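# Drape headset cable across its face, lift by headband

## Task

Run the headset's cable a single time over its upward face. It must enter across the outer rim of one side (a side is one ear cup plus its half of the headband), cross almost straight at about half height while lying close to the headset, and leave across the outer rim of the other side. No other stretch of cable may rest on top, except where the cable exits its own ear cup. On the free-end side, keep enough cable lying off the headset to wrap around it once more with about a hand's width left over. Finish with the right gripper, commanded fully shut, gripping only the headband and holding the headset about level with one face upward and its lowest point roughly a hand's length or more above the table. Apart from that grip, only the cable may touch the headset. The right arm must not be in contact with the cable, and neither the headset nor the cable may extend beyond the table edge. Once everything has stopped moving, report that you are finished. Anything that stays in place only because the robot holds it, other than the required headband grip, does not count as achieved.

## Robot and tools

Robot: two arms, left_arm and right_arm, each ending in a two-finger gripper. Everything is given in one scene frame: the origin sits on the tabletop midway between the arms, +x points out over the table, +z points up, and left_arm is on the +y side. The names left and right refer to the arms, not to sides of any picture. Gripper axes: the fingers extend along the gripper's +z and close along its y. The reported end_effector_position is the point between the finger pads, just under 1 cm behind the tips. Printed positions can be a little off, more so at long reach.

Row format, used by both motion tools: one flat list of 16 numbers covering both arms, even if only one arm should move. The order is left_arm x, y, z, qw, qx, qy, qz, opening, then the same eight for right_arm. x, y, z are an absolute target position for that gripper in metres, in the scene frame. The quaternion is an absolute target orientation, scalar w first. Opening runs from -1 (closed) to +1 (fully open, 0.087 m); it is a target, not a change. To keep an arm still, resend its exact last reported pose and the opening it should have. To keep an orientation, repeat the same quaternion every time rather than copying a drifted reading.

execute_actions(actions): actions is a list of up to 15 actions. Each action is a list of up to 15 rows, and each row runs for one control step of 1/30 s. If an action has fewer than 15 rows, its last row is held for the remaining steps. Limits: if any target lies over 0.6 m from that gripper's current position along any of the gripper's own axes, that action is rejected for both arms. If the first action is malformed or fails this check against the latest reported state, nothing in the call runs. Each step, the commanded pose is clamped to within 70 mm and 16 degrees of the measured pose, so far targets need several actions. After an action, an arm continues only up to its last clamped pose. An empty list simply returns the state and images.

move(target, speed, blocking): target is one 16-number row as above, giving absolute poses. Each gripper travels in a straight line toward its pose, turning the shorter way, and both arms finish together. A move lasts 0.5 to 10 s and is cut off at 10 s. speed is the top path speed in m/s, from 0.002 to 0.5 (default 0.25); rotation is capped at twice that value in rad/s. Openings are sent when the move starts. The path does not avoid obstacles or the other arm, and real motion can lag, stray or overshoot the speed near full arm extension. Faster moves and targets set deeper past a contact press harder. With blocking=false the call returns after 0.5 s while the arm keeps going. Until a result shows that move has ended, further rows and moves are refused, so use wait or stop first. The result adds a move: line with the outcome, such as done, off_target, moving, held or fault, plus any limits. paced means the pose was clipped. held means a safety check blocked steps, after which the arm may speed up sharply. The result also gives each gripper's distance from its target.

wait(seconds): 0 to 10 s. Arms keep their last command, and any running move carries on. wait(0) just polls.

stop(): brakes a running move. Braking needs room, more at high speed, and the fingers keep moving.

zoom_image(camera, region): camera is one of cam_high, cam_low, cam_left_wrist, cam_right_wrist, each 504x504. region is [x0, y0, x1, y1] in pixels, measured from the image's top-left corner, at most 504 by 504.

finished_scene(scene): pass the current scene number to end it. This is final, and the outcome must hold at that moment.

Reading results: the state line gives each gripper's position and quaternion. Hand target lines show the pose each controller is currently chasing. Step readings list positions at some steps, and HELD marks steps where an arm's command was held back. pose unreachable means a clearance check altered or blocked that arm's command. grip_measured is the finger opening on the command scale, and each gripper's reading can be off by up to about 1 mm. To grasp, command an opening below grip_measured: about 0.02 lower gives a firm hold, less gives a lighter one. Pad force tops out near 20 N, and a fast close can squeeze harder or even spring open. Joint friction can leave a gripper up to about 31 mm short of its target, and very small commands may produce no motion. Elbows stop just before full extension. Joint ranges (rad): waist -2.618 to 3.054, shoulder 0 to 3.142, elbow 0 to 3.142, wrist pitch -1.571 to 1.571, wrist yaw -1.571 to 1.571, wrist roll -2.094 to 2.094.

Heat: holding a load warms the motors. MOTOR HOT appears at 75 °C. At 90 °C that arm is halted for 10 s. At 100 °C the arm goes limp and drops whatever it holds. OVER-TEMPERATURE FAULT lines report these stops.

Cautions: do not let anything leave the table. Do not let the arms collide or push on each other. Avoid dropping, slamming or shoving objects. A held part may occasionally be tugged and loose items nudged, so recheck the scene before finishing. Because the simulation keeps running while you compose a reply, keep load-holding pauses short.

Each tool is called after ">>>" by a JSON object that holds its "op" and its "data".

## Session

>>> {"op": "execute_actions", "data": {"actions": []}}

Scene clock: 0.00 s.
left_arm: end_effector_position=(+0.3765, +0.4366, +0.3156) grip_measured=+0.977 end_effector_quat_wxyz=(-0.348, +0.710, -0.608, -0.071) | right_arm: end_effector_position=(+0.5926, -0.0672, +0.1590) grip_measured=+1.000 end_effector_quat_wxyz=(+0.453, +0.689, +0.504, +0.256)
Joint positions: left_arm=[ 0.622  1.696  2.107 -1.343 -0.373 -1.119  0.086] | right_arm=[ 0.646  2.171  1.768 -0.288  0.769  1.976  0.087]
Joint velocities: left_arm=[-0.012  0.002 -0.007 -0.037 -0.037  0.095 -0.001] | right_arm=[-0.007  0.002 -0.022 -0.022  0.066  0.051  0.001]
Hand target (left_arm): +0.376, +0.437, +0.316; -0.348, +0.710, -0.608, -0.071
Hand target (right_arm): +0.593, -0.067, +0.159; +0.453, +0.689, +0.504, +0.256

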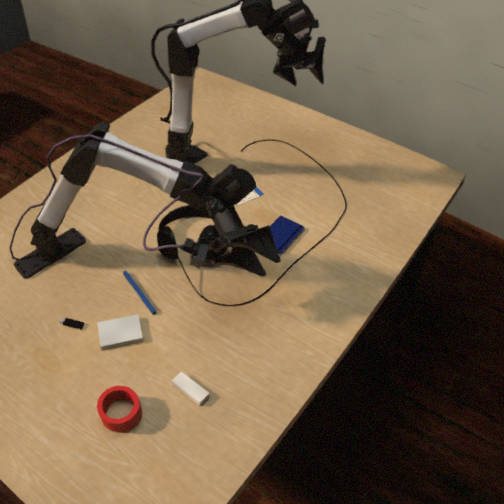

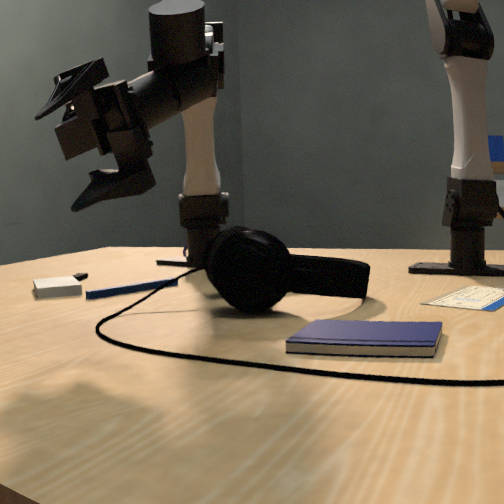

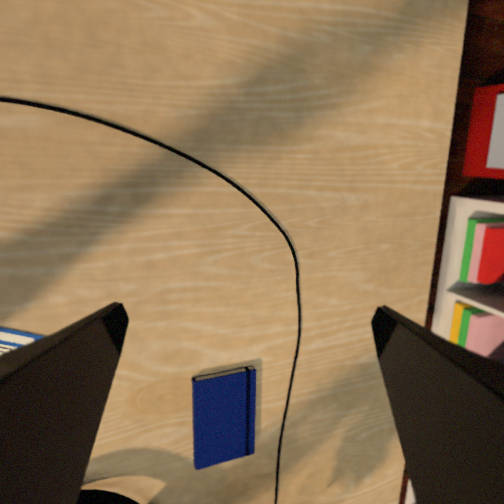

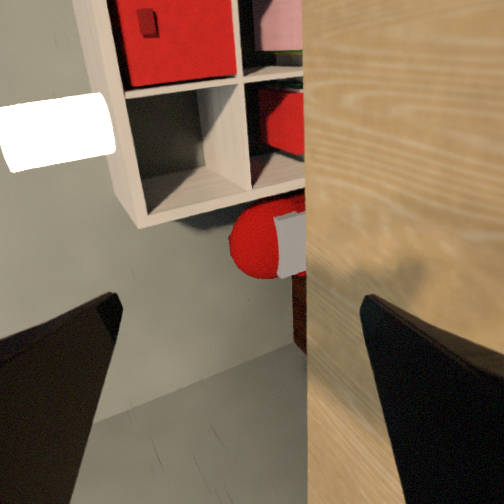

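>>> {"op": "move", "data": {"target": [0.29,0.02,0.26,0.3097,0.2922,0.8992,-0.1006,1,0.2,-0.36,0.2,0.171,0.171,0.97,-0.03,1], "speed": 0.3}}

Scene clock: 5.97 s.
left_arm: end_effector_position=(+0.2894, +0.0183, +0.2592) grip_measured=+0.977 end_effector_quat_wxyz=(+0.307, +0.284, +0.903, -0.098) | right_arm: end_effector_position=(+0.2024, -0.3569, +0.1969) grip_measured=+1.000 end_effector_quat_wxyz=(+0.161, +0.176, +0.971, -0.016)
Joint positions: left_arm=[-0.607  1.407  1.611 -1.123 -0.082 -0.11   0.086] | right_arm=[-0.343  1.252  1.345 -1.347 -0.076 -0.144  0.087]
Joint velocities: left_arm=[-0.017 -0.002  0.007 -0.007  0.066  0.007 -0.   ] | right_arm=[-0.007 -0.012  0.002  0.022 -0.066 -0.081  0.   ]
Hand target (left_arm): +0.290, +0.012, +0.261; +0.307, +0.292, +0.900, -0.102
Hand target (right_arm): +0.201, -0.358, +0.206; +0.173, +0.175, +0.969, -0.017
Off the commanded pose (left_arm): 0.002 m, 1 deg.
Off the commanded pose (right_arm): 0.005 m, 2 deg.
move: done

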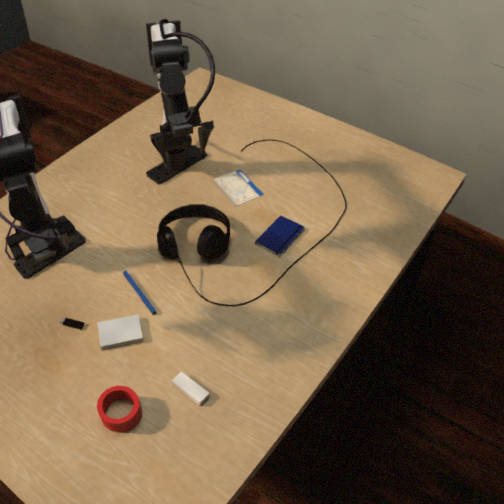

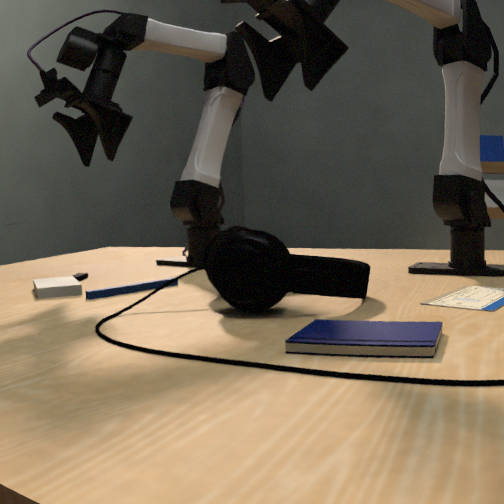

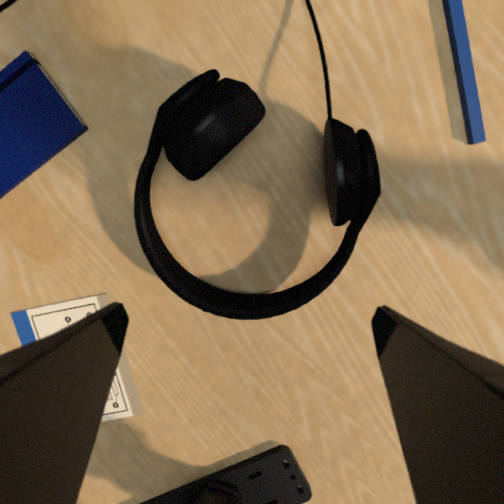

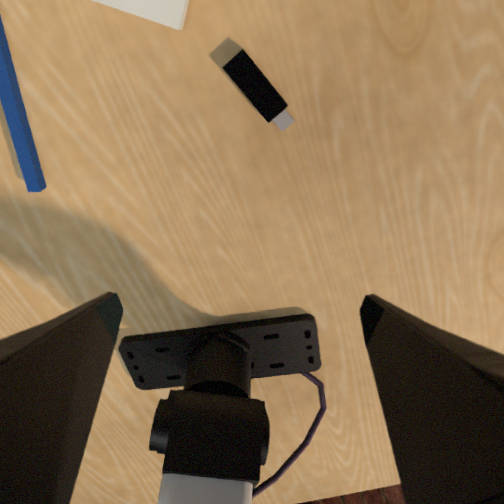

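>>> {"op": "zoom_image", "data": {"camera": "cam_high", "region": [120, 120, 372, 330]}}

Region (120, 120, 372, 330) of cam_high's 504x504 image, scaled by 2.000, with more detail than that image has.

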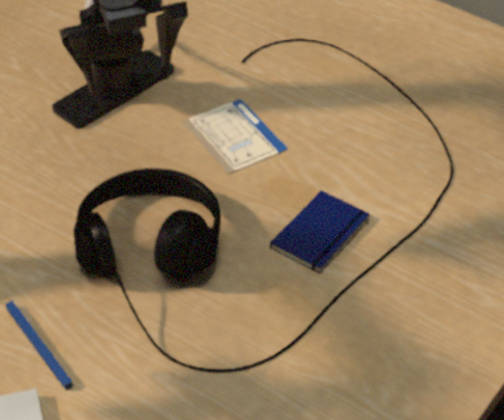

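>>> {"op": "move", "data": {"target": [0.585,0.37,0.07,0.0599,0.6908,0.7154,0.0856,-0.3,0.15,-0.6,0.15,0.11,0.5327,0.836,-0.07,0], "speed": 0.35}}

Scene clock: 43.67 s.
left_arm: end_effector_position=(+0.5854, +0.3762, +0.0709) grip_measured=-0.300 end_effector_quat_wxyz=(+0.075, +0.686, +0.718, +0.095) | right_arm: end_effector_position=(+0.1504, -0.5893, +0.1419) grip_measured=+0.000 end_effector_quat_wxyz=(+0.104, +0.527, +0.842, -0.051)
Joint positions: left_arm=[ 0.333  2.615  2.64  -1.353  0.013  1.718  0.031] | right_arm=[-1.015  1.848  1.715 -1.209 -0.04  -0.066  0.044]
Joint velocities: left_arm=[-0.002  0.002  0.007 -0.037  0.007 -0.051 -0.002] | right_arm=[ 0.002 -0.002 -0.012  0.007  0.037  0.051 -0.001]
Hand target (left_arm): +0.582, +0.377, +0.065; +0.064, +0.689, +0.716, +0.088
Hand target (right_arm): +0.150, -0.599, +0.148; +0.115, +0.534, +0.835, -0.063
Off the commanded pose (left_arm): 0.006 m, 2 deg.
Off the commanded pose (right_arm): 0.013 m, 3 deg.
move: off_target (right_arm)

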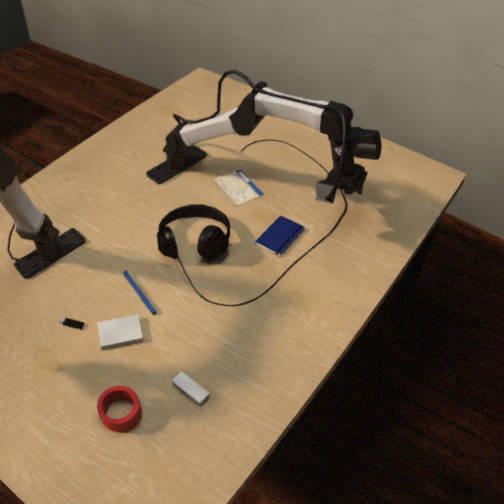

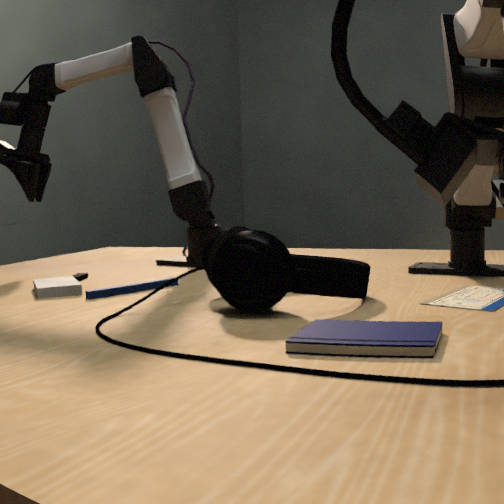

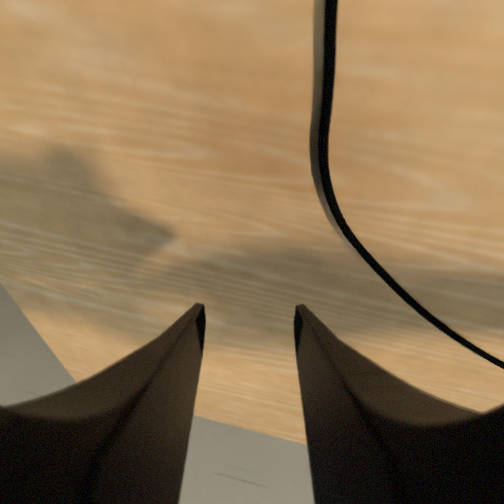

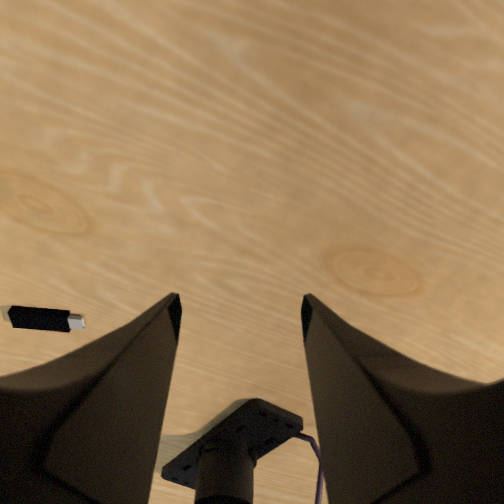

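>>> {"op": "move", "data": {"target": [0.56,0.328,0.004,0.0599,0.6908,0.7154,0.0856,-0.3,0.15,-0.6,0.15,0.11,0.5327,0.836,-0.07,0], "speed": 0.12}}

Scene clock: 45.97 s.
left_arm: end_effector_position=(+0.5551, +0.3294, +0.0083) grip_measured=-0.300 end_effector_quat_wxyz=(+0.053, +0.691, +0.717, +0.075) | right_arm: end_effector_position=(+0.1477, -0.5903, +0.1419) grip_measured=+0.000 end_effector_quat_wxyz=(+0.099, +0.528, +0.841, -0.057)
Joint positions: left_arm=[ 0.246  2.425  2.047 -1.01  -0.016  1.643  0.031] | right_arm=[-1.015  1.848  1.715 -1.209 -0.024 -0.064  0.044]
Joint velocities: left_arm=[-0.002 -0.007 -0.017  0.022  0.051  0.037  0.   ] | right_arm=[-0.027 -0.002 -0.002 -0.051 -0.022  0.022 -0.001]
Hand target (left_arm): +0.560, +0.327, +0.004; +0.059, +0.691, +0.716, +0.084
Hand target (right_arm): +0.150, -0.600, +0.150; +0.110, +0.533, +0.836, -0.070
Off the commanded pose (left_arm): 0.007 m, 1 deg.
Off the commanded pose (right_arm): 0.013 m, 2 deg.
move: off_target (right_arm)

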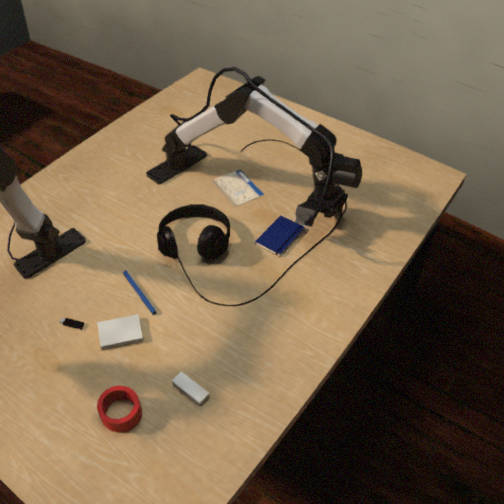

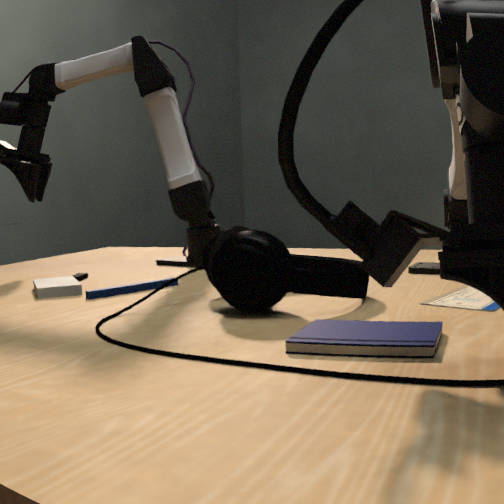

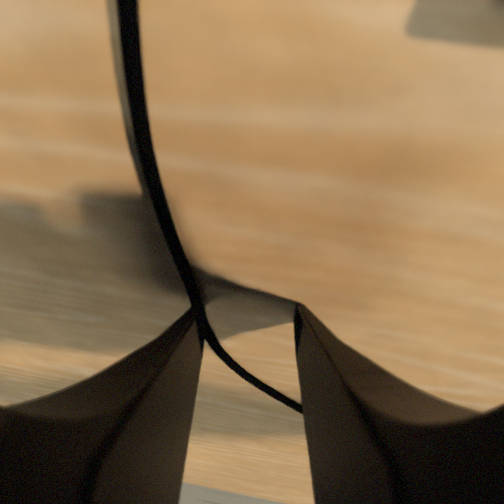

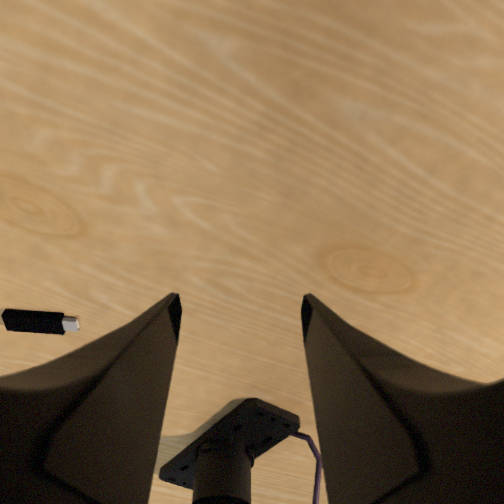

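>>> {"op": "execute_actions", "data": {"actions": [[[0.57,0.328,0.01,0.0599,0.6908,0.7154,0.0856,-0.3,0.15,-0.6,0.15,0.11,0.5327,0.836,-0.07,0],[0.575,0.328,0.01,0.0599,0.6908,0.7154,0.0856,-0.3,0.15,-0.6,0.15,0.11,0.5327,0.836,-0.07,0],[0.58,0.328,0.01,0.0599,0.6908,0.7154,0.0856,-0.3,0.15,-0.6,0.15,0.11,0.5327,0.836,-0.07,0],[0.584,0.326,0.01,0.0599,0.6908,0.7154,0.0856,-0.3,0.15,-0.6,0.15,0.11,0.5327,0.836,-0.07,0],[0.587,0.323,0.01,0.0599,0.6908,0.7154,0.0856,-0.3,0.15,-0.6,0.15,0.11,0.5327,0.836,-0.07,0],[0.589,0.32,0.009,0.0599,0.6908,0.7154,0.0856,-0.3,0.15,-0.6,0.15,0.11,0.5327,0.836,-0.07,0],[0.591,0.316,0.008,0.0599,0.6908,0.7154,0.0856,-0.3,0.15,-0.6,0.15,0.11,0.5327,0.836,-0.07,0],[0.593,0.312,0.007,0.0599,0.6908,0.7154,0.0856,-0.3,0.15,-0.6,0.15,0.11,0.5327,0.836,-0.07,0],[0.594,0.308,0.006,0.0599,0.6908,0.7154,0.0856,-0.3,0.15,-0.6,0.15,0.11,0.5327,0.836,-0.07,0],[0.595,0.304,0.005,0.0599,0.6908,0.7154,0.0856,-0.3,0.15,-0.6,0.15,0.11,0.5327,0.836,-0.07,0],[0.596,0.3,0.004,0.0599,0.6908,0.7154,0.0856,-0.3,0.15,-0.6,0.15,0.11,0.5327,0.836,-0.07,0],[0.596,0.296,0.003,0.0599,0.6908,0.7154,0.0856,-0.3,0.15,-0.6,0.15,0.11,0.5327,0.836,-0.07,0],[0.596,0.292,0.002,0.0599,0.6908,0.7154,0.0856,-0.3,0.15,-0.6,0.15,0.11,0.5327,0.836,-0.07,0]],[[0.596,0.29,0.0,0.0599,0.6908,0.7154,0.0856,-0.3,0.15,-0.6,0.15,0.11,0.5327,0.836,-0.07,0]]]}}

Scene clock: 48.47 s.
left_arm: end_effector_position=(+0.5999, +0.2933, +0.0102) grip_measured=-0.300 end_effector_quat_wxyz=(+0.070, +0.690, +0.713, +0.099) | right_arm: end_effector_position=(+0.1477, -0.5904, +0.1419) grip_measured=+0.000 end_effector_quat_wxyz=(+0.099, +0.529, +0.841, -0.057)
Joint positions: left_arm=[ 0.165  2.589  2.343 -1.086 -0.039  1.568  0.031] | right_arm=[-1.015  1.848  1.715 -1.209 -0.023 -0.064  0.044]
Joint velocities: left_arm=[-0.007  0.002  0.002 -0.007 -0.081 -0.066 -0.001] | right_arm=[-0.002  0.007 -0.012  0.11   0.007 -0.037  0.   ]
Hand target (left_arm): +0.596, +0.290, +0.000; +0.060, +0.691, +0.715, +0.086
Hand target (right_arm): +0.150, -0.600, +0.150; +0.110, +0.533, +0.836, -0.070
Off the commanded pose (left_arm): 0.011 m, 2 deg.
Off the commanded pose (right_arm): 0.013 m, 2 deg.
Step readings (end_effector_position; steps 1 to 15: 1st action; 16 to 30: 2nd action):
0: left_arm (+0.5551, +0.3294, +0.0082) | right_arm (+0.1477, -0.5904, +0.1419)
1: left_arm (+0.5561, +0.3296, +0.0094) | right_arm (+0.1477, -0.5904, +0.1419)
2: left_arm (+0.5602, +0.3300, +0.0108) | right_arm (+0.1477, -0.5904, +0.1419)
4: left_arm (+0.5740, +0.3315, +0.0149) | right_arm (+0.1477, -0.5904, +0.1419)
8: left_arm (+0.5960, +0.3278, +0.0192) | right_arm (+0.1477, -0.5904, +0.1419)
15: left_arm (+0.6029, +0.2980, +0.0100) | right_arm (+0.1477, -0.5904, +0.1419)
16: left_arm (+0.6029, +0.2961, +0.0102) | right_arm (+0.1477, -0.5904, +0.1419)
17: left_arm (+0.6026, +0.2946, +0.0102) | right_arm (+0.1477, -0.5904, +0.1419)
19: left_arm (+0.6021, +0.2933, +0.0103) | right_arm (+0.1477, -0.5904, +0.1419)
23: left_arm (+0.6009, +0.2933, +0.0103) | right_arm (+0.1477, -0.5904, +0.1419)
30: end_effector_position above

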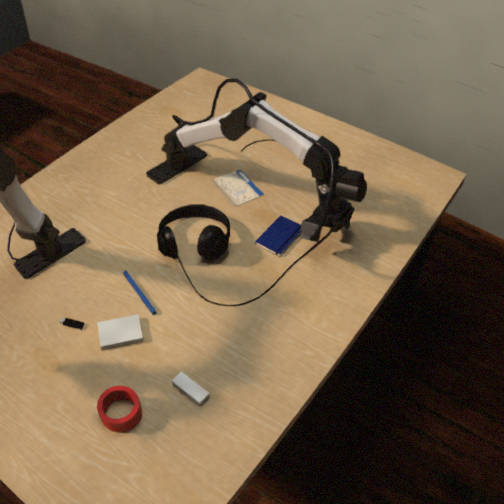

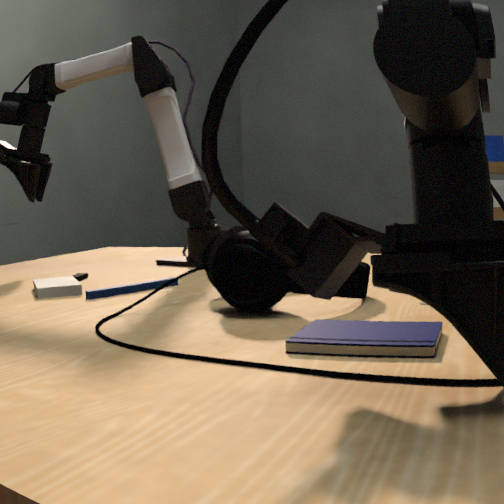

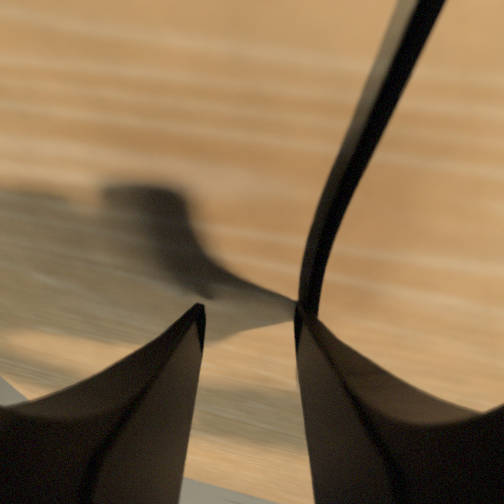

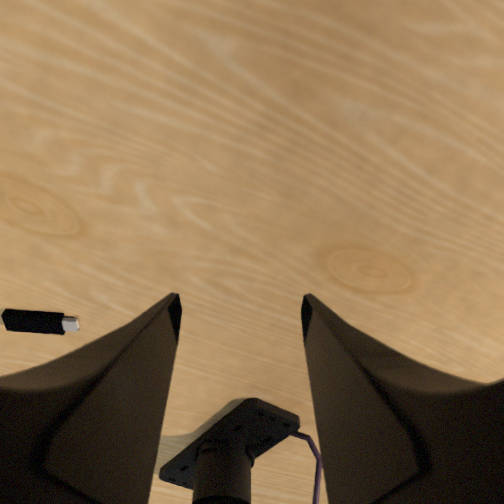

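>>> {"op": "execute_actions", "data": {"actions": [[[0.594,0.29,0.02,0.0599,0.6908,0.7154,0.0856,-0.3,0.15,-0.6,0.15,0.11,0.5327,0.836,-0.07,0],[0.592,0.29,0.025,0.0599,0.6908,0.7154,0.0856,-0.3,0.15,-0.6,0.15,0.11,0.5327,0.836,-0.07,0],[0.59,0.29,0.025,0.0599,0.6908,0.7154,0.0856,-0.3,0.15,-0.6,0.15,0.11,0.5327,0.836,-0.07,0],[0.587,0.29,0.025,0.0599,0.6908,0.7154,0.0856,-0.3,0.15,-0.6,0.15,0.11,0.5327,0.836,-0.07,0],[0.584,0.29,0.025,0.0599,0.6908,0.7154,0.0856,-0.3,0.15,-0.6,0.15,0.11,0.5327,0.836,-0.07,0],[0.581,0.29,0.025,0.0599,0.6908,0.7154,0.0856,-0.3,0.15,-0.6,0.15,0.11,0.5327,0.836,-0.07,0],[0.579,0.29,0.022,0.0599,0.6908,0.7154,0.0856,-0.3,0.15,-0.6,0.15,0.11,0.5327,0.836,-0.07,0],[0.578,0.29,0.02,0.0599,0.6908,0.7154,0.0856,-0.3,0.15,-0.6,0.15,0.11,0.5327,0.836,-0.07,0]],[[0.578,0.29,0.016,0.0599,0.6908,0.7154,0.0856,-0.3,0.15,-0.6,0.15,0.11,0.5327,0.836,-0.07,0],[0.578,0.29,0.012,0.0599,0.6908,0.7154,0.0856,-0.3,0.15,-0.6,0.15,0.11,0.5327,0.836,-0.07,0],[0.578,0.29,0.008,0.0599,0.6908,0.7154,0.0856,-0.3,0.15,-0.6,0.15,0.11,0.5327,0.836,-0.07,0],[0.578,0.29,0.004,0.0599,0.6908,0.7154,0.0856,-0.3,0.15,-0.6,0.15,0.11,0.5327,0.836,-0.07,0],[0.578,0.29,0.0,0.0599,0.6908,0.7154,0.0856,-0.3,0.15,-0.6,0.15,0.11,0.5327,0.836,-0.07,0],[0.578,0.29,-0.003,0.0599,0.6908,0.7154,0.0856,-0.3,0.15,-0.6,0.15,0.11,0.5327,0.836,-0.07,0]]]}}

Scene clock: 50.70 s.
left_arm: end_effector_position=(+0.5783, +0.2919, +0.0084) grip_measured=-0.300 end_effector_quat_wxyz=(+0.059, +0.691, +0.715, +0.088) | right_arm: end_effector_position=(+0.1477, -0.5904, +0.1419) grip_measured=+0.000 end_effector_quat_wxyz=(+0.099, +0.529, +0.841, -0.057)
Joint positions: left_arm=[ 0.164  2.499  2.176 -1.039 -0.039  1.565  0.031] | right_arm=[-1.015  1.848  1.715 -1.209 -0.023 -0.064  0.044]
Joint velocities: left_arm=[ 0.002  0.007  0.002 -0.007  0.007 -0.037 -0.001] | right_arm=[-0.002 -0.017 -0.002 -0.037 -0.022 -0.007  0.   ]
Hand target (left_arm): +0.577, +0.290, -0.003; +0.059, +0.691, +0.716, +0.085
Hand target (right_arm): +0.150, -0.600, +0.150; +0.110, +0.533, +0.836, -0.070
Off the commanded pose (left_arm): 0.012 m, 0 deg.
Off the commanded pose (right_arm): 0.013 m, 2 deg.
Step readings (end_effector_position; steps 1 to 15: 1st action; 16 to 30: 2nd action):
0: left_arm (+0.5996, +0.2932, +0.0101) | right_arm (+0.1477, -0.5904, +0.1419)
1: left_arm (+0.5992, +0.2932, +0.0115) | right_arm (+0.1477, -0.5904, +0.1419)
2: left_arm (+0.5984, +0.2932, +0.0134) | right_arm (+0.1477, -0.5904, +0.1419)
4: left_arm (+0.5974, +0.2932, +0.0180) | right_arm (+0.1477, -0.5904, +0.1419)
8: left_arm (+0.5866, +0.2929, +0.0249) | right_arm (+0.1477, -0.5904, +0.1419)
15: left_arm (+0.5777, +0.2927, +0.0224) | right_arm (+0.1477, -0.5904, +0.1419)
16: left_arm (+0.5774, +0.2927, +0.0213) | right_arm (+0.1477, -0.5904, +0.1419)
17: left_arm (+0.5776, +0.2927, +0.0201) | right_arm (+0.1477, -0.5904, +0.1419)
19: left_arm (+0.5768, +0.2927, +0.0150) | right_arm (+0.1477, -0.5904, +0.1419)
23: left_arm (+0.5764, +0.2920, +0.0092) | right_arm (+0.1477, -0.5904, +0.1419)
30: end_effector_position above

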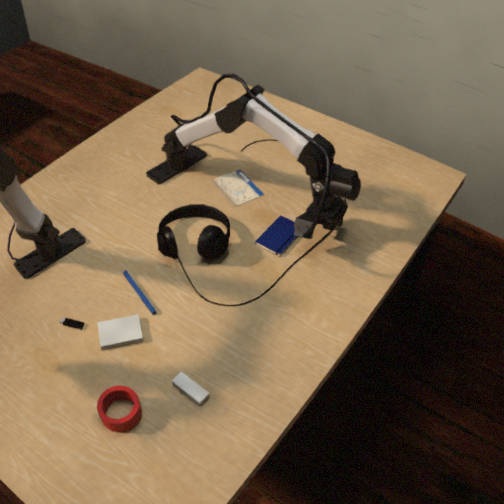

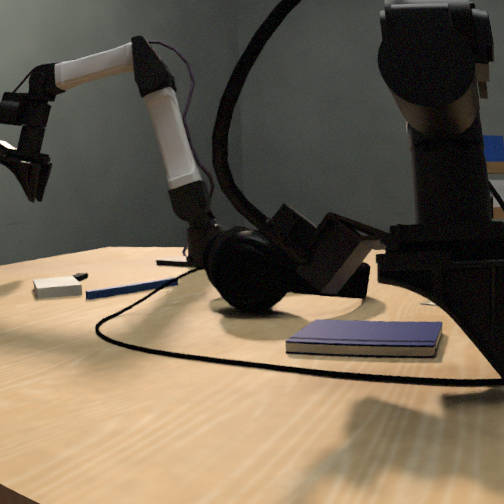

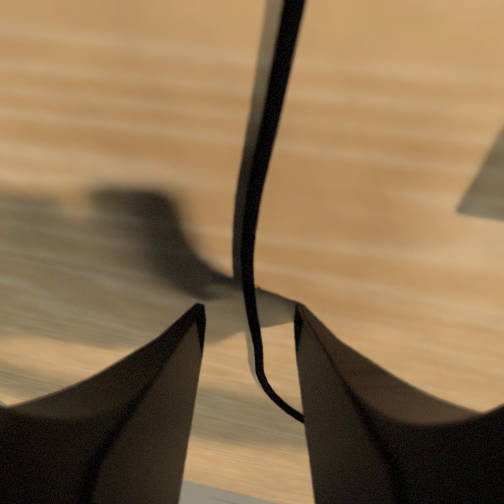

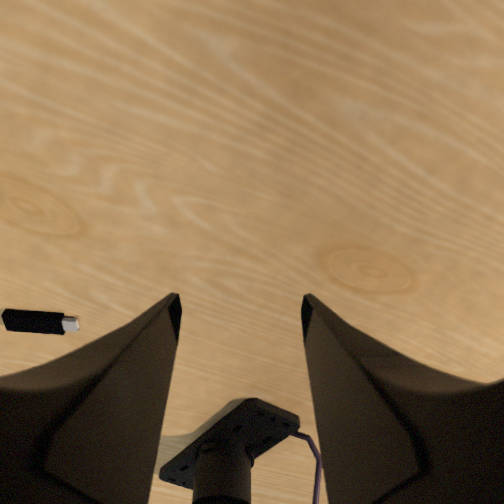

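>>> {"op": "execute_actions", "data": {"actions": [[[0.578,0.29,-0.005,0.0599,0.6908,0.7154,0.0856,-0.4,0.15,-0.6,0.15,0.11,0.5327,0.836,-0.07,0],[0.578,0.29,-0.005,0.0599,0.6908,0.7154,0.0856,-0.5,0.15,-0.6,0.15,0.11,0.5327,0.836,-0.07,0],[0.578,0.29,-0.005,0.0599,0.6908,0.7154,0.0856,-0.6,0.15,-0.6,0.15,0.11,0.5327,0.836,-0.07,0],[0.578,0.29,-0.006,0.0599,0.6908,0.7154,0.0856,-0.66,0.15,-0.6,0.15,0.11,0.5327,0.836,-0.07,0],[0.578,0.29,-0.006,0.0599,0.6908,0.7154,0.0856,-0.72,0.15,-0.6,0.15,0.11,0.5327,0.836,-0.07,0],[0.578,0.29,-0.006,0.0599,0.6908,0.7154,0.0856,-0.77,0.15,-0.6,0.15,0.11,0.5327,0.836,-0.07,0],[0.578,0.29,-0.007,0.0599,0.6908,0.7154,0.0856,-0.81,0.15,-0.6,0.15,0.11,0.5327,0.836,-0.07,0],[0.578,0.29,-0.007,0.0599,0.6908,0.7154,0.0856,-0.84,0.15,-0.6,0.15,0.11,0.5327,0.836,-0.07,0],[0.578,0.29,-0.007,0.0599,0.6908,0.7154,0.0856,-0.86,0.15,-0.6,0.15,0.11,0.5327,0.836,-0.07,0],[0.578,0.29,-0.007,0.0599,0.6908,0.7154,0.0856,-0.88,0.15,-0.6,0.15,0.11,0.5327,0.836,-0.07,0],[0.578,0.29,-0.007,0.0599,0.6908,0.7154,0.0856,-0.9,0.15,-0.6,0.15,0.11,0.5327,0.836,-0.07,0],[0.578,0.29,-0.007,0.0599,0.6908,0.7154,0.0856,-0.91,0.15,-0.6,0.15,0.11,0.5327,0.836,-0.07,0],[0.578,0.29,-0.007,0.0599,0.6908,0.7154,0.0856,-0.92,0.15,-0.6,0.15,0.11,0.5327,0.836,-0.07,0],[0.578,0.29,-0.007,0.0599,0.6908,0.7154,0.0856,-0.93,0.15,-0.6,0.15,0.11,0.5327,0.836,-0.07,0],[0.578,0.29,-0.007,0.0599,0.6908,0.7154,0.0856,-0.94,0.15,-0.6,0.15,0.11,0.5327,0.836,-0.07,0]],[[0.578,0.29,-0.007,0.0599,0.6908,0.7154,0.0856,-0.95,0.15,-0.6,0.15,0.11,0.5327,0.836,-0.07,0],[0.578,0.29,-0.007,0.0599,0.6908,0.7154,0.0856,-0.96,0.15,-0.6,0.15,0.11,0.5327,0.836,-0.07,0],[0.578,0.29,-0.007,0.0599,0.6908,0.7154,0.0856,-0.97,0.15,-0.6,0.15,0.11,0.5327,0.836,-0.07,0],[0.578,0.29,-0.007,0.0599,0.6908,0.7154,0.0856,-0.98,0.15,-0.6,0.15,0.11,0.5327,0.836,-0.07,0]]]}}

Scene clock: 54.47 s.
left_arm: end_effector_position=(+0.5693, +0.2920, +0.0051) grip_measured=-0.959 end_effector_quat_wxyz=(+0.048, +0.688, +0.720, +0.077) | right_arm: end_effector_position=(+0.1477, -0.5904, +0.1419) grip_measured=+0.000 end_effector_quat_wxyz=(+0.099, +0.529, +0.841, -0.057)
Joint positions: left_arm=[ 0.164  2.496  2.164 -1.061 -0.041  1.553  0.002] | right_arm=[-1.015  1.848  1.715 -1.209 -0.023 -0.064  0.044]
Joint velocities: left_arm=[ 0.007 -0.012 -0.017 -0.081  0.095  0.066 -0.001] | right_arm=[-0.012 -0.002  0.002  0.007 -0.007 -0.022 -0.   ]
Hand target (left_arm): +0.577, +0.290, -0.007; +0.059, +0.691, +0.716, +0.085
Hand target (right_arm): +0.150, -0.600, +0.150; +0.110, +0.533, +0.836, -0.070
Off the commanded pose (left_arm): 0.015 m, 2 deg.
Off the commanded pose (right_arm): 0.013 m, 2 deg.
Step readings (end_effector_position; steps 1 to 15: 1st action; 16 to 30: 2nd action):
0: left_arm (+0.5783, +0.2919, +0.0084) | right_arm (+0.1477, -0.5904, +0.1419)
1: left_arm (+0.5783, +0.2919, +0.0084) | right_arm (+0.1477, -0.5904, +0.1419)
2: left_arm (+0.5776, +0.2919, +0.0077) | right_arm (+0.1477, -0.5904, +0.1419)
4: left_arm (+0.5746, +0.2921, +0.0066) | right_arm (+0.1477, -0.5904, +0.1419)
8: left_arm (+0.5717, +0.2921, +0.0055) | right_arm (+0.1477, -0.5904, +0.1419)
15: left_arm (+0.5694, +0.2921, +0.0051) | right_arm (+0.1477, -0.5904, +0.1419)
16: left_arm (+0.5693, +0.2920, +0.0051) | right_arm (+0.1477, -0.5904, +0.1419)
17: left_arm (+0.5693, +0.2920, +0.0051) | right_arm (+0.1477, -0.5904, +0.1419)
19: left_arm (+0.5693, +0.2920, +0.0051) | right_arm (+0.1477, -0.5904, +0.1419)
23: left_arm (+0.5693, +0.2920, +0.0051) | right_arm (+0.1477, -0.5904, +0.1419)
30: end_effector_position above

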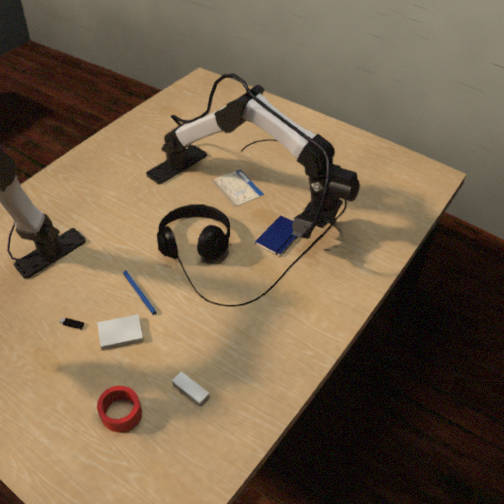

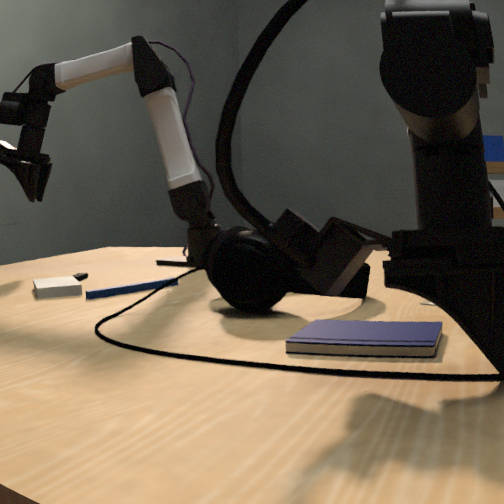

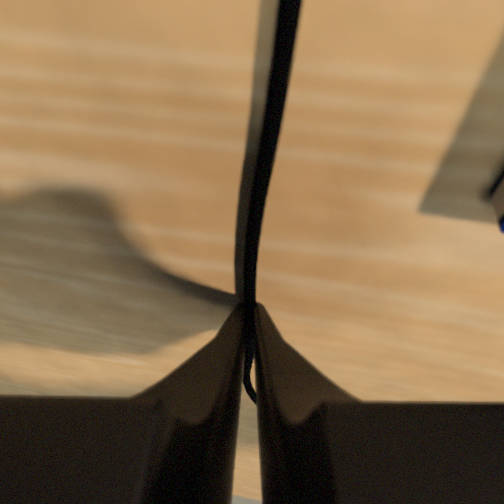

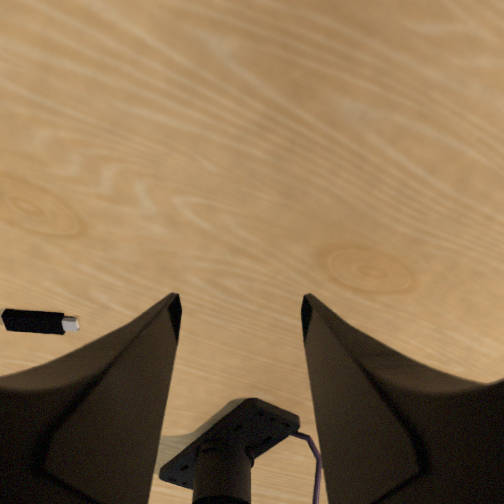

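>>> {"op": "move", "data": {"target": [0.54,0.30,0.2,0.1301,0.631,0.7519,0.1396,-0.98,0.15,-0.6,0.15,0.11,0.5327,0.836,-0.07,0], "speed": 0.2}}

>>> {"op": "move", "data": {"target": [0.30,0.27,0.2,0.121,0.2566,0.9576,0.0489,-0.98,0.15,-0.6,0.15,0.11,0.5327,0.836,-0.07,0], "speed": 0.25}}

Scene clock: 60.53 s.
left_arm: end_effector_position=(+0.5447, +0.2958, +0.2035) grip_measured=-0.959 end_effector_quat_wxyz=(+0.134, +0.636, +0.745, +0.147) | right_arm: end_effector_position=(+0.1477, -0.5904, +0.1419) grip_measured=+0.000 end_effector_quat_wxyz=(+0.099, +0.529, +0.841, -0.057)
Joint positions: left_arm=[ 0.175  2.238  2.461 -1.395 -0.034  1.456  0.002] | right_arm=[-1.015  1.848  1.715 -1.209 -0.023 -0.064  0.044]
Joint velocities: left_arm=[ 0.002  0.002 -0.002 -0.022 -0.022  0.037 -0.   ] | right_arm=[ 0.002 -0.002 -0.007  0.022 -0.022 -0.022  0.   ]
Hand target (left_arm): +0.542, +0.300, +0.201; +0.130, +0.632, +0.751, +0.140
Hand target (right_arm): +0.150, -0.600, +0.150; +0.110, +0.533, +0.836, -0.070
Off the commanded pose (left_arm): 0.007 m, 1 deg.
Off the commanded pose (right_arm): 0.013 m, 2 deg.
move: off_target (right_arm)

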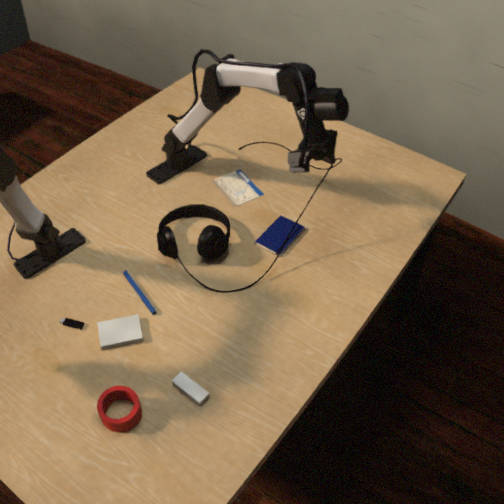

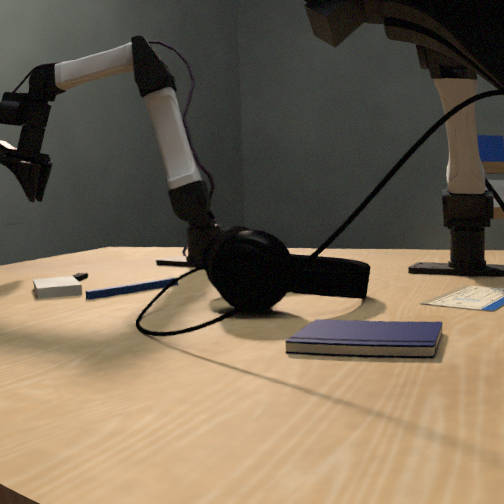

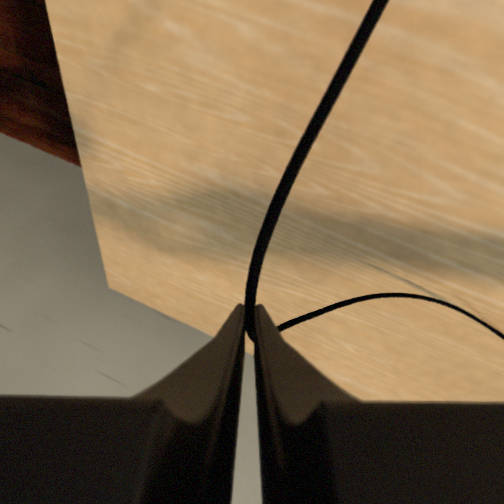

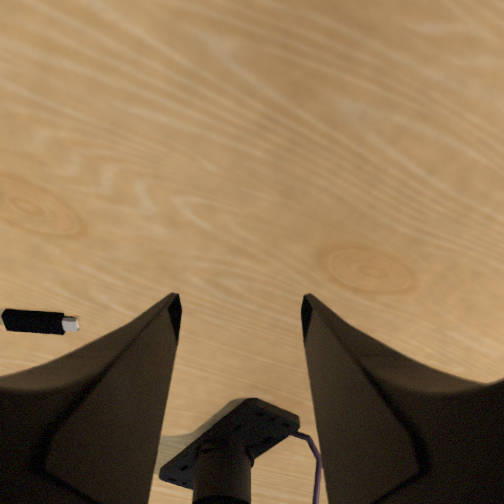

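Scene clock: 62.87 s.
left_arm: end_effector_position=(+0.3116, +0.2673, +0.2079) grip_measured=-0.960 end_effector_quat_wxyz=(+0.136, +0.264, +0.953, +0.056) | right_arm: end_effector_position=(+0.1476, -0.5904, +0.1419) grip_measured=+0.000 end_effector_quat_wxyz=(+0.099, +0.529, +0.841, -0.058)
Joint positions: left_arm=[ 0.175  1.453  1.537 -1.36  -0.025  0.579  0.002] | right_arm=[-1.015  1.848  1.715 -1.209 -0.023 -0.064  0.044]
Joint velocities: left_arm=[-0.007  0.002 -0.002  0.066  0.022 -0.037  0.001] | right_arm=[-0.002  0.007 -0.007 -0.051 -0.022 -0.007 -0.001]
Hand target (left_arm): +0.301, +0.268, +0.203; +0.121, +0.256, +0.958, +0.049
Hand target (right_arm): +0.150, -0.600, +0.150; +0.110, +0.533, +0.836, -0.070
Off the commanded pose (left_arm): 0.014 m, 2 deg.
Off the commanded pose (right_arm): 0.013 m, 2 deg.
move: off_target (left_arm, right_arm)

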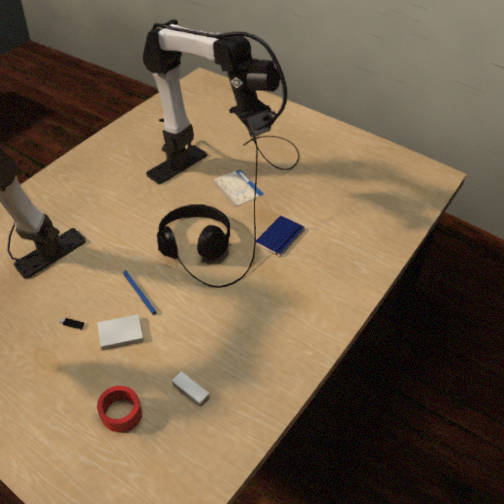

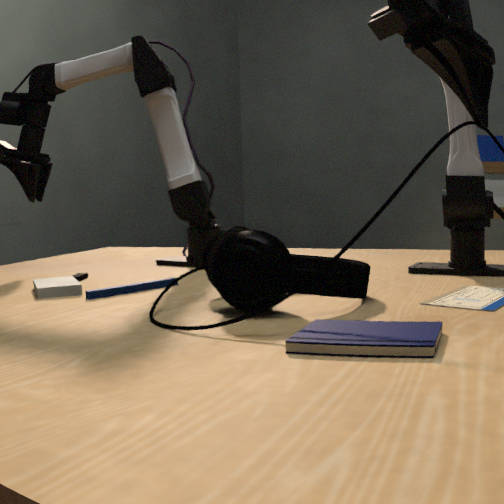

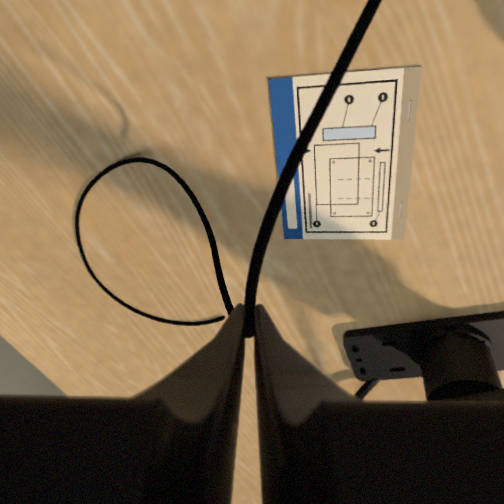

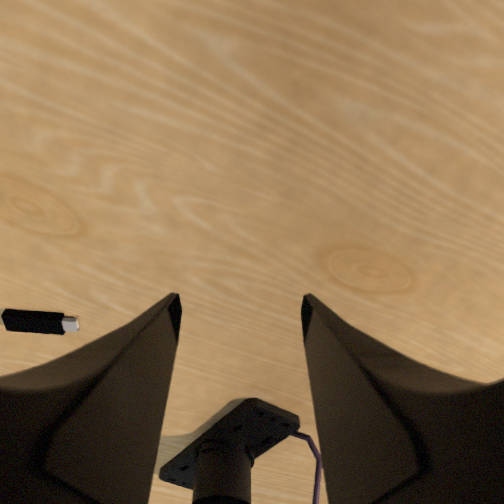

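>>> {"op": "move", "data": {"target": [0.16,0.12,0.165,0.0339,-0.0871,0.9952,-0.0274,-0.98,0.15,-0.6,0.15,0.11,0.5327,0.836,-0.07,0], "speed": 0.25}}

Scene clock: 65.37 s.
left_arm: end_effector_position=(+0.1687, +0.1126, +0.1694) grip_measured=-0.960 end_effector_quat_wxyz=(+0.042, -0.088, +0.995, -0.033) | right_arm: end_effector_position=(+0.1476, -0.5904, +0.1419) grip_measured=+0.000 end_effector_quat_wxyz=(+0.099, +0.529, +0.841, -0.058)
Joint positions: left_arm=[-0.456  1.207  1.209 -1.465 -0.002 -0.771  0.002] | right_arm=[-1.015  1.848  1.715 -1.209 -0.023 -0.064  0.044]
Joint velocities: left_arm=[-0.012 -0.007 -0.027 -0.051 -0.022 -0.037 -0.001] | right_arm=[-0.002 -0.007 -0.002 -0.022 -0.051  0.022 -0.   ]
Hand target (left_arm): +0.159, +0.116, +0.166; +0.031, -0.088, +0.995, -0.028
Hand target (right_arm): +0.150, -0.600, +0.150; +0.110, +0.533, +0.836, -0.070
Off the commanded pose (left_arm): 0.012 m, 1 deg.
Off the commanded pose (right_arm): 0.013 m, 2 deg.
move: off_target (left_arm, right_arm)

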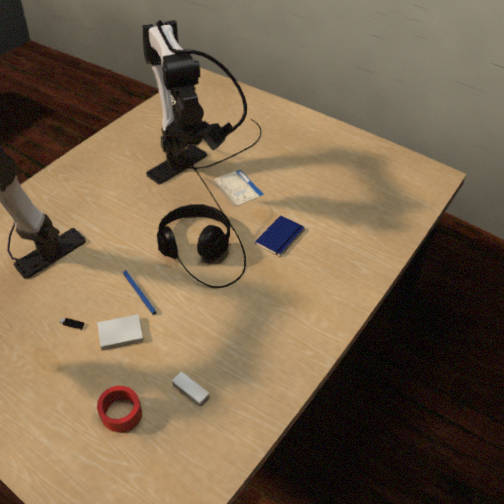

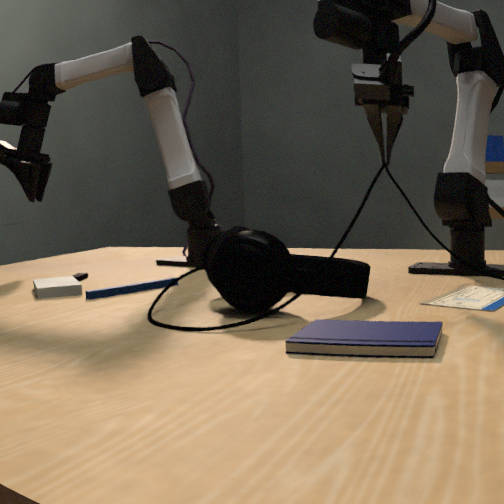

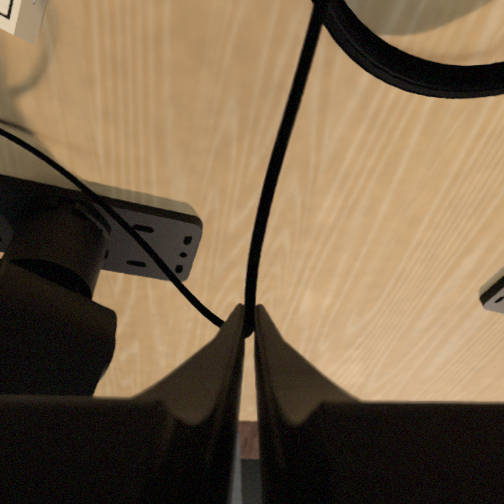

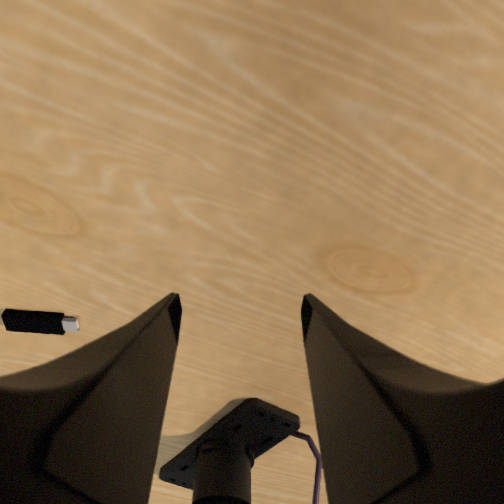

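>>> {"op": "move", "data": {"target": [0.155,-0.075,0.12,0,-0.309,0.951,0,-0.98,0.15,-0.6,0.15,0.11,0.5327,0.836,-0.07,0], "speed": 0.2}}

>>> {"op": "zoom_image", "data": {"camera": "cam_high", "region": [80, 120, 300, 320]}}

Scene clock: 67.47 s.
left_arm: end_effector_position=(+0.1534, -0.0662, +0.1167) grip_measured=-0.960 end_effector_quat_wxyz=(+0.000, -0.309, +0.951, +0.012) | right_arm: end_effector_position=(+0.1476, -0.5904, +0.1419) grip_measured=+0.000 end_effector_quat_wxyz=(+0.099, +0.529, +0.841, -0.058)
Joint positions: left_arm=[-0.955  1.725  1.453 -1.322 -0.004 -1.722  0.002] | right_arm=[-1.015  1.848  1.715 -1.209 -0.023 -0.064  0.044]
Joint velocities: left_arm=[-0.007  0.002 -0.017 -0.11  -0.051  0.007 -0.   ] | right_arm=[ 0.002 -0.012  0.007  0.007 -0.037  0.051  0.   ]
Hand target (left_arm): +0.154, -0.076, +0.118; -0.002, -0.309, +0.951, +0.002
Hand target (right_arm): +0.150, -0.600, +0.150; +0.110, +0.533, +0.836, -0.070
Off the commanded pose (left_arm): 0.010 m, 1 deg.
Off the commanded pose (right_arm): 0.013 m, 2 deg.
move: off_target (right_arm)

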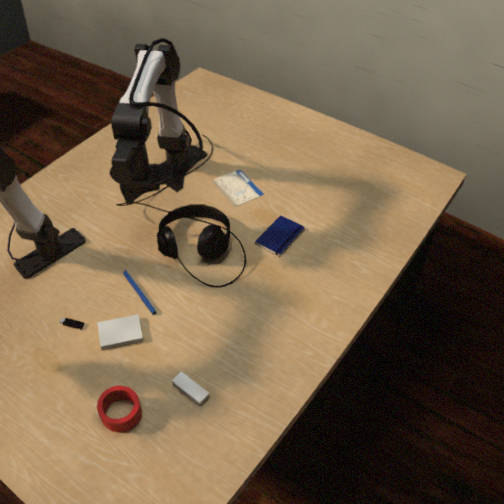

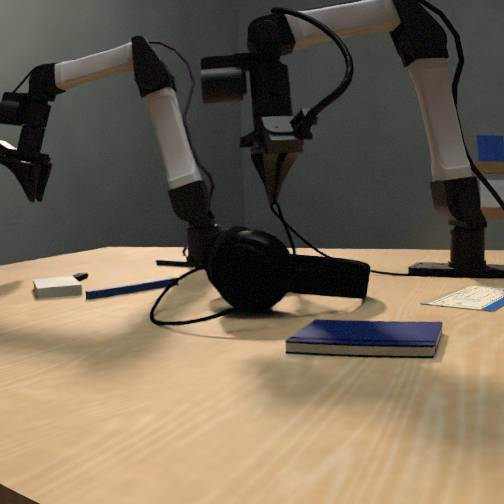

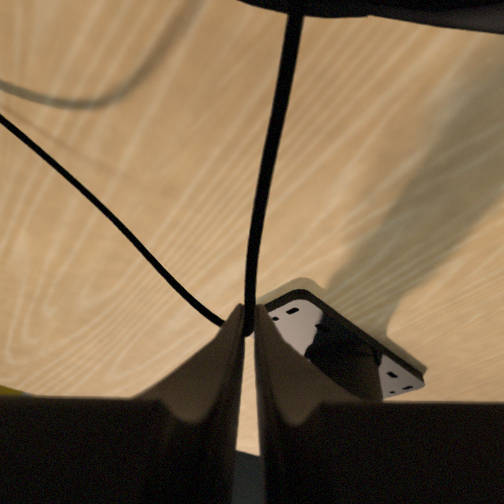

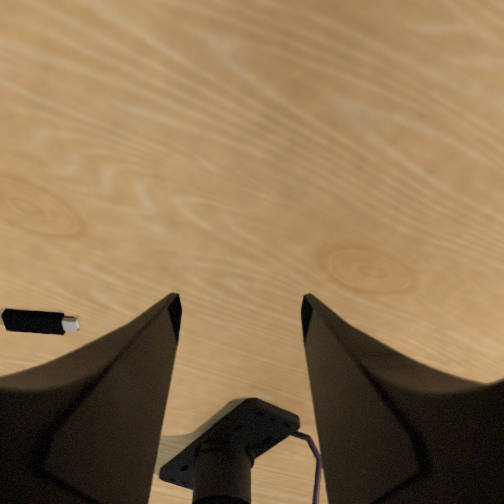

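Region (80, 120, 300, 320) of cam_high's 504x504 image, scaled by 2.291, with more detail than that image has; it fills the top 458 rows of this view, and the rest is white.

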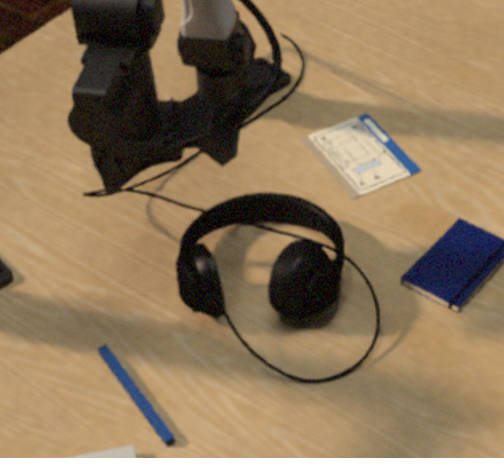

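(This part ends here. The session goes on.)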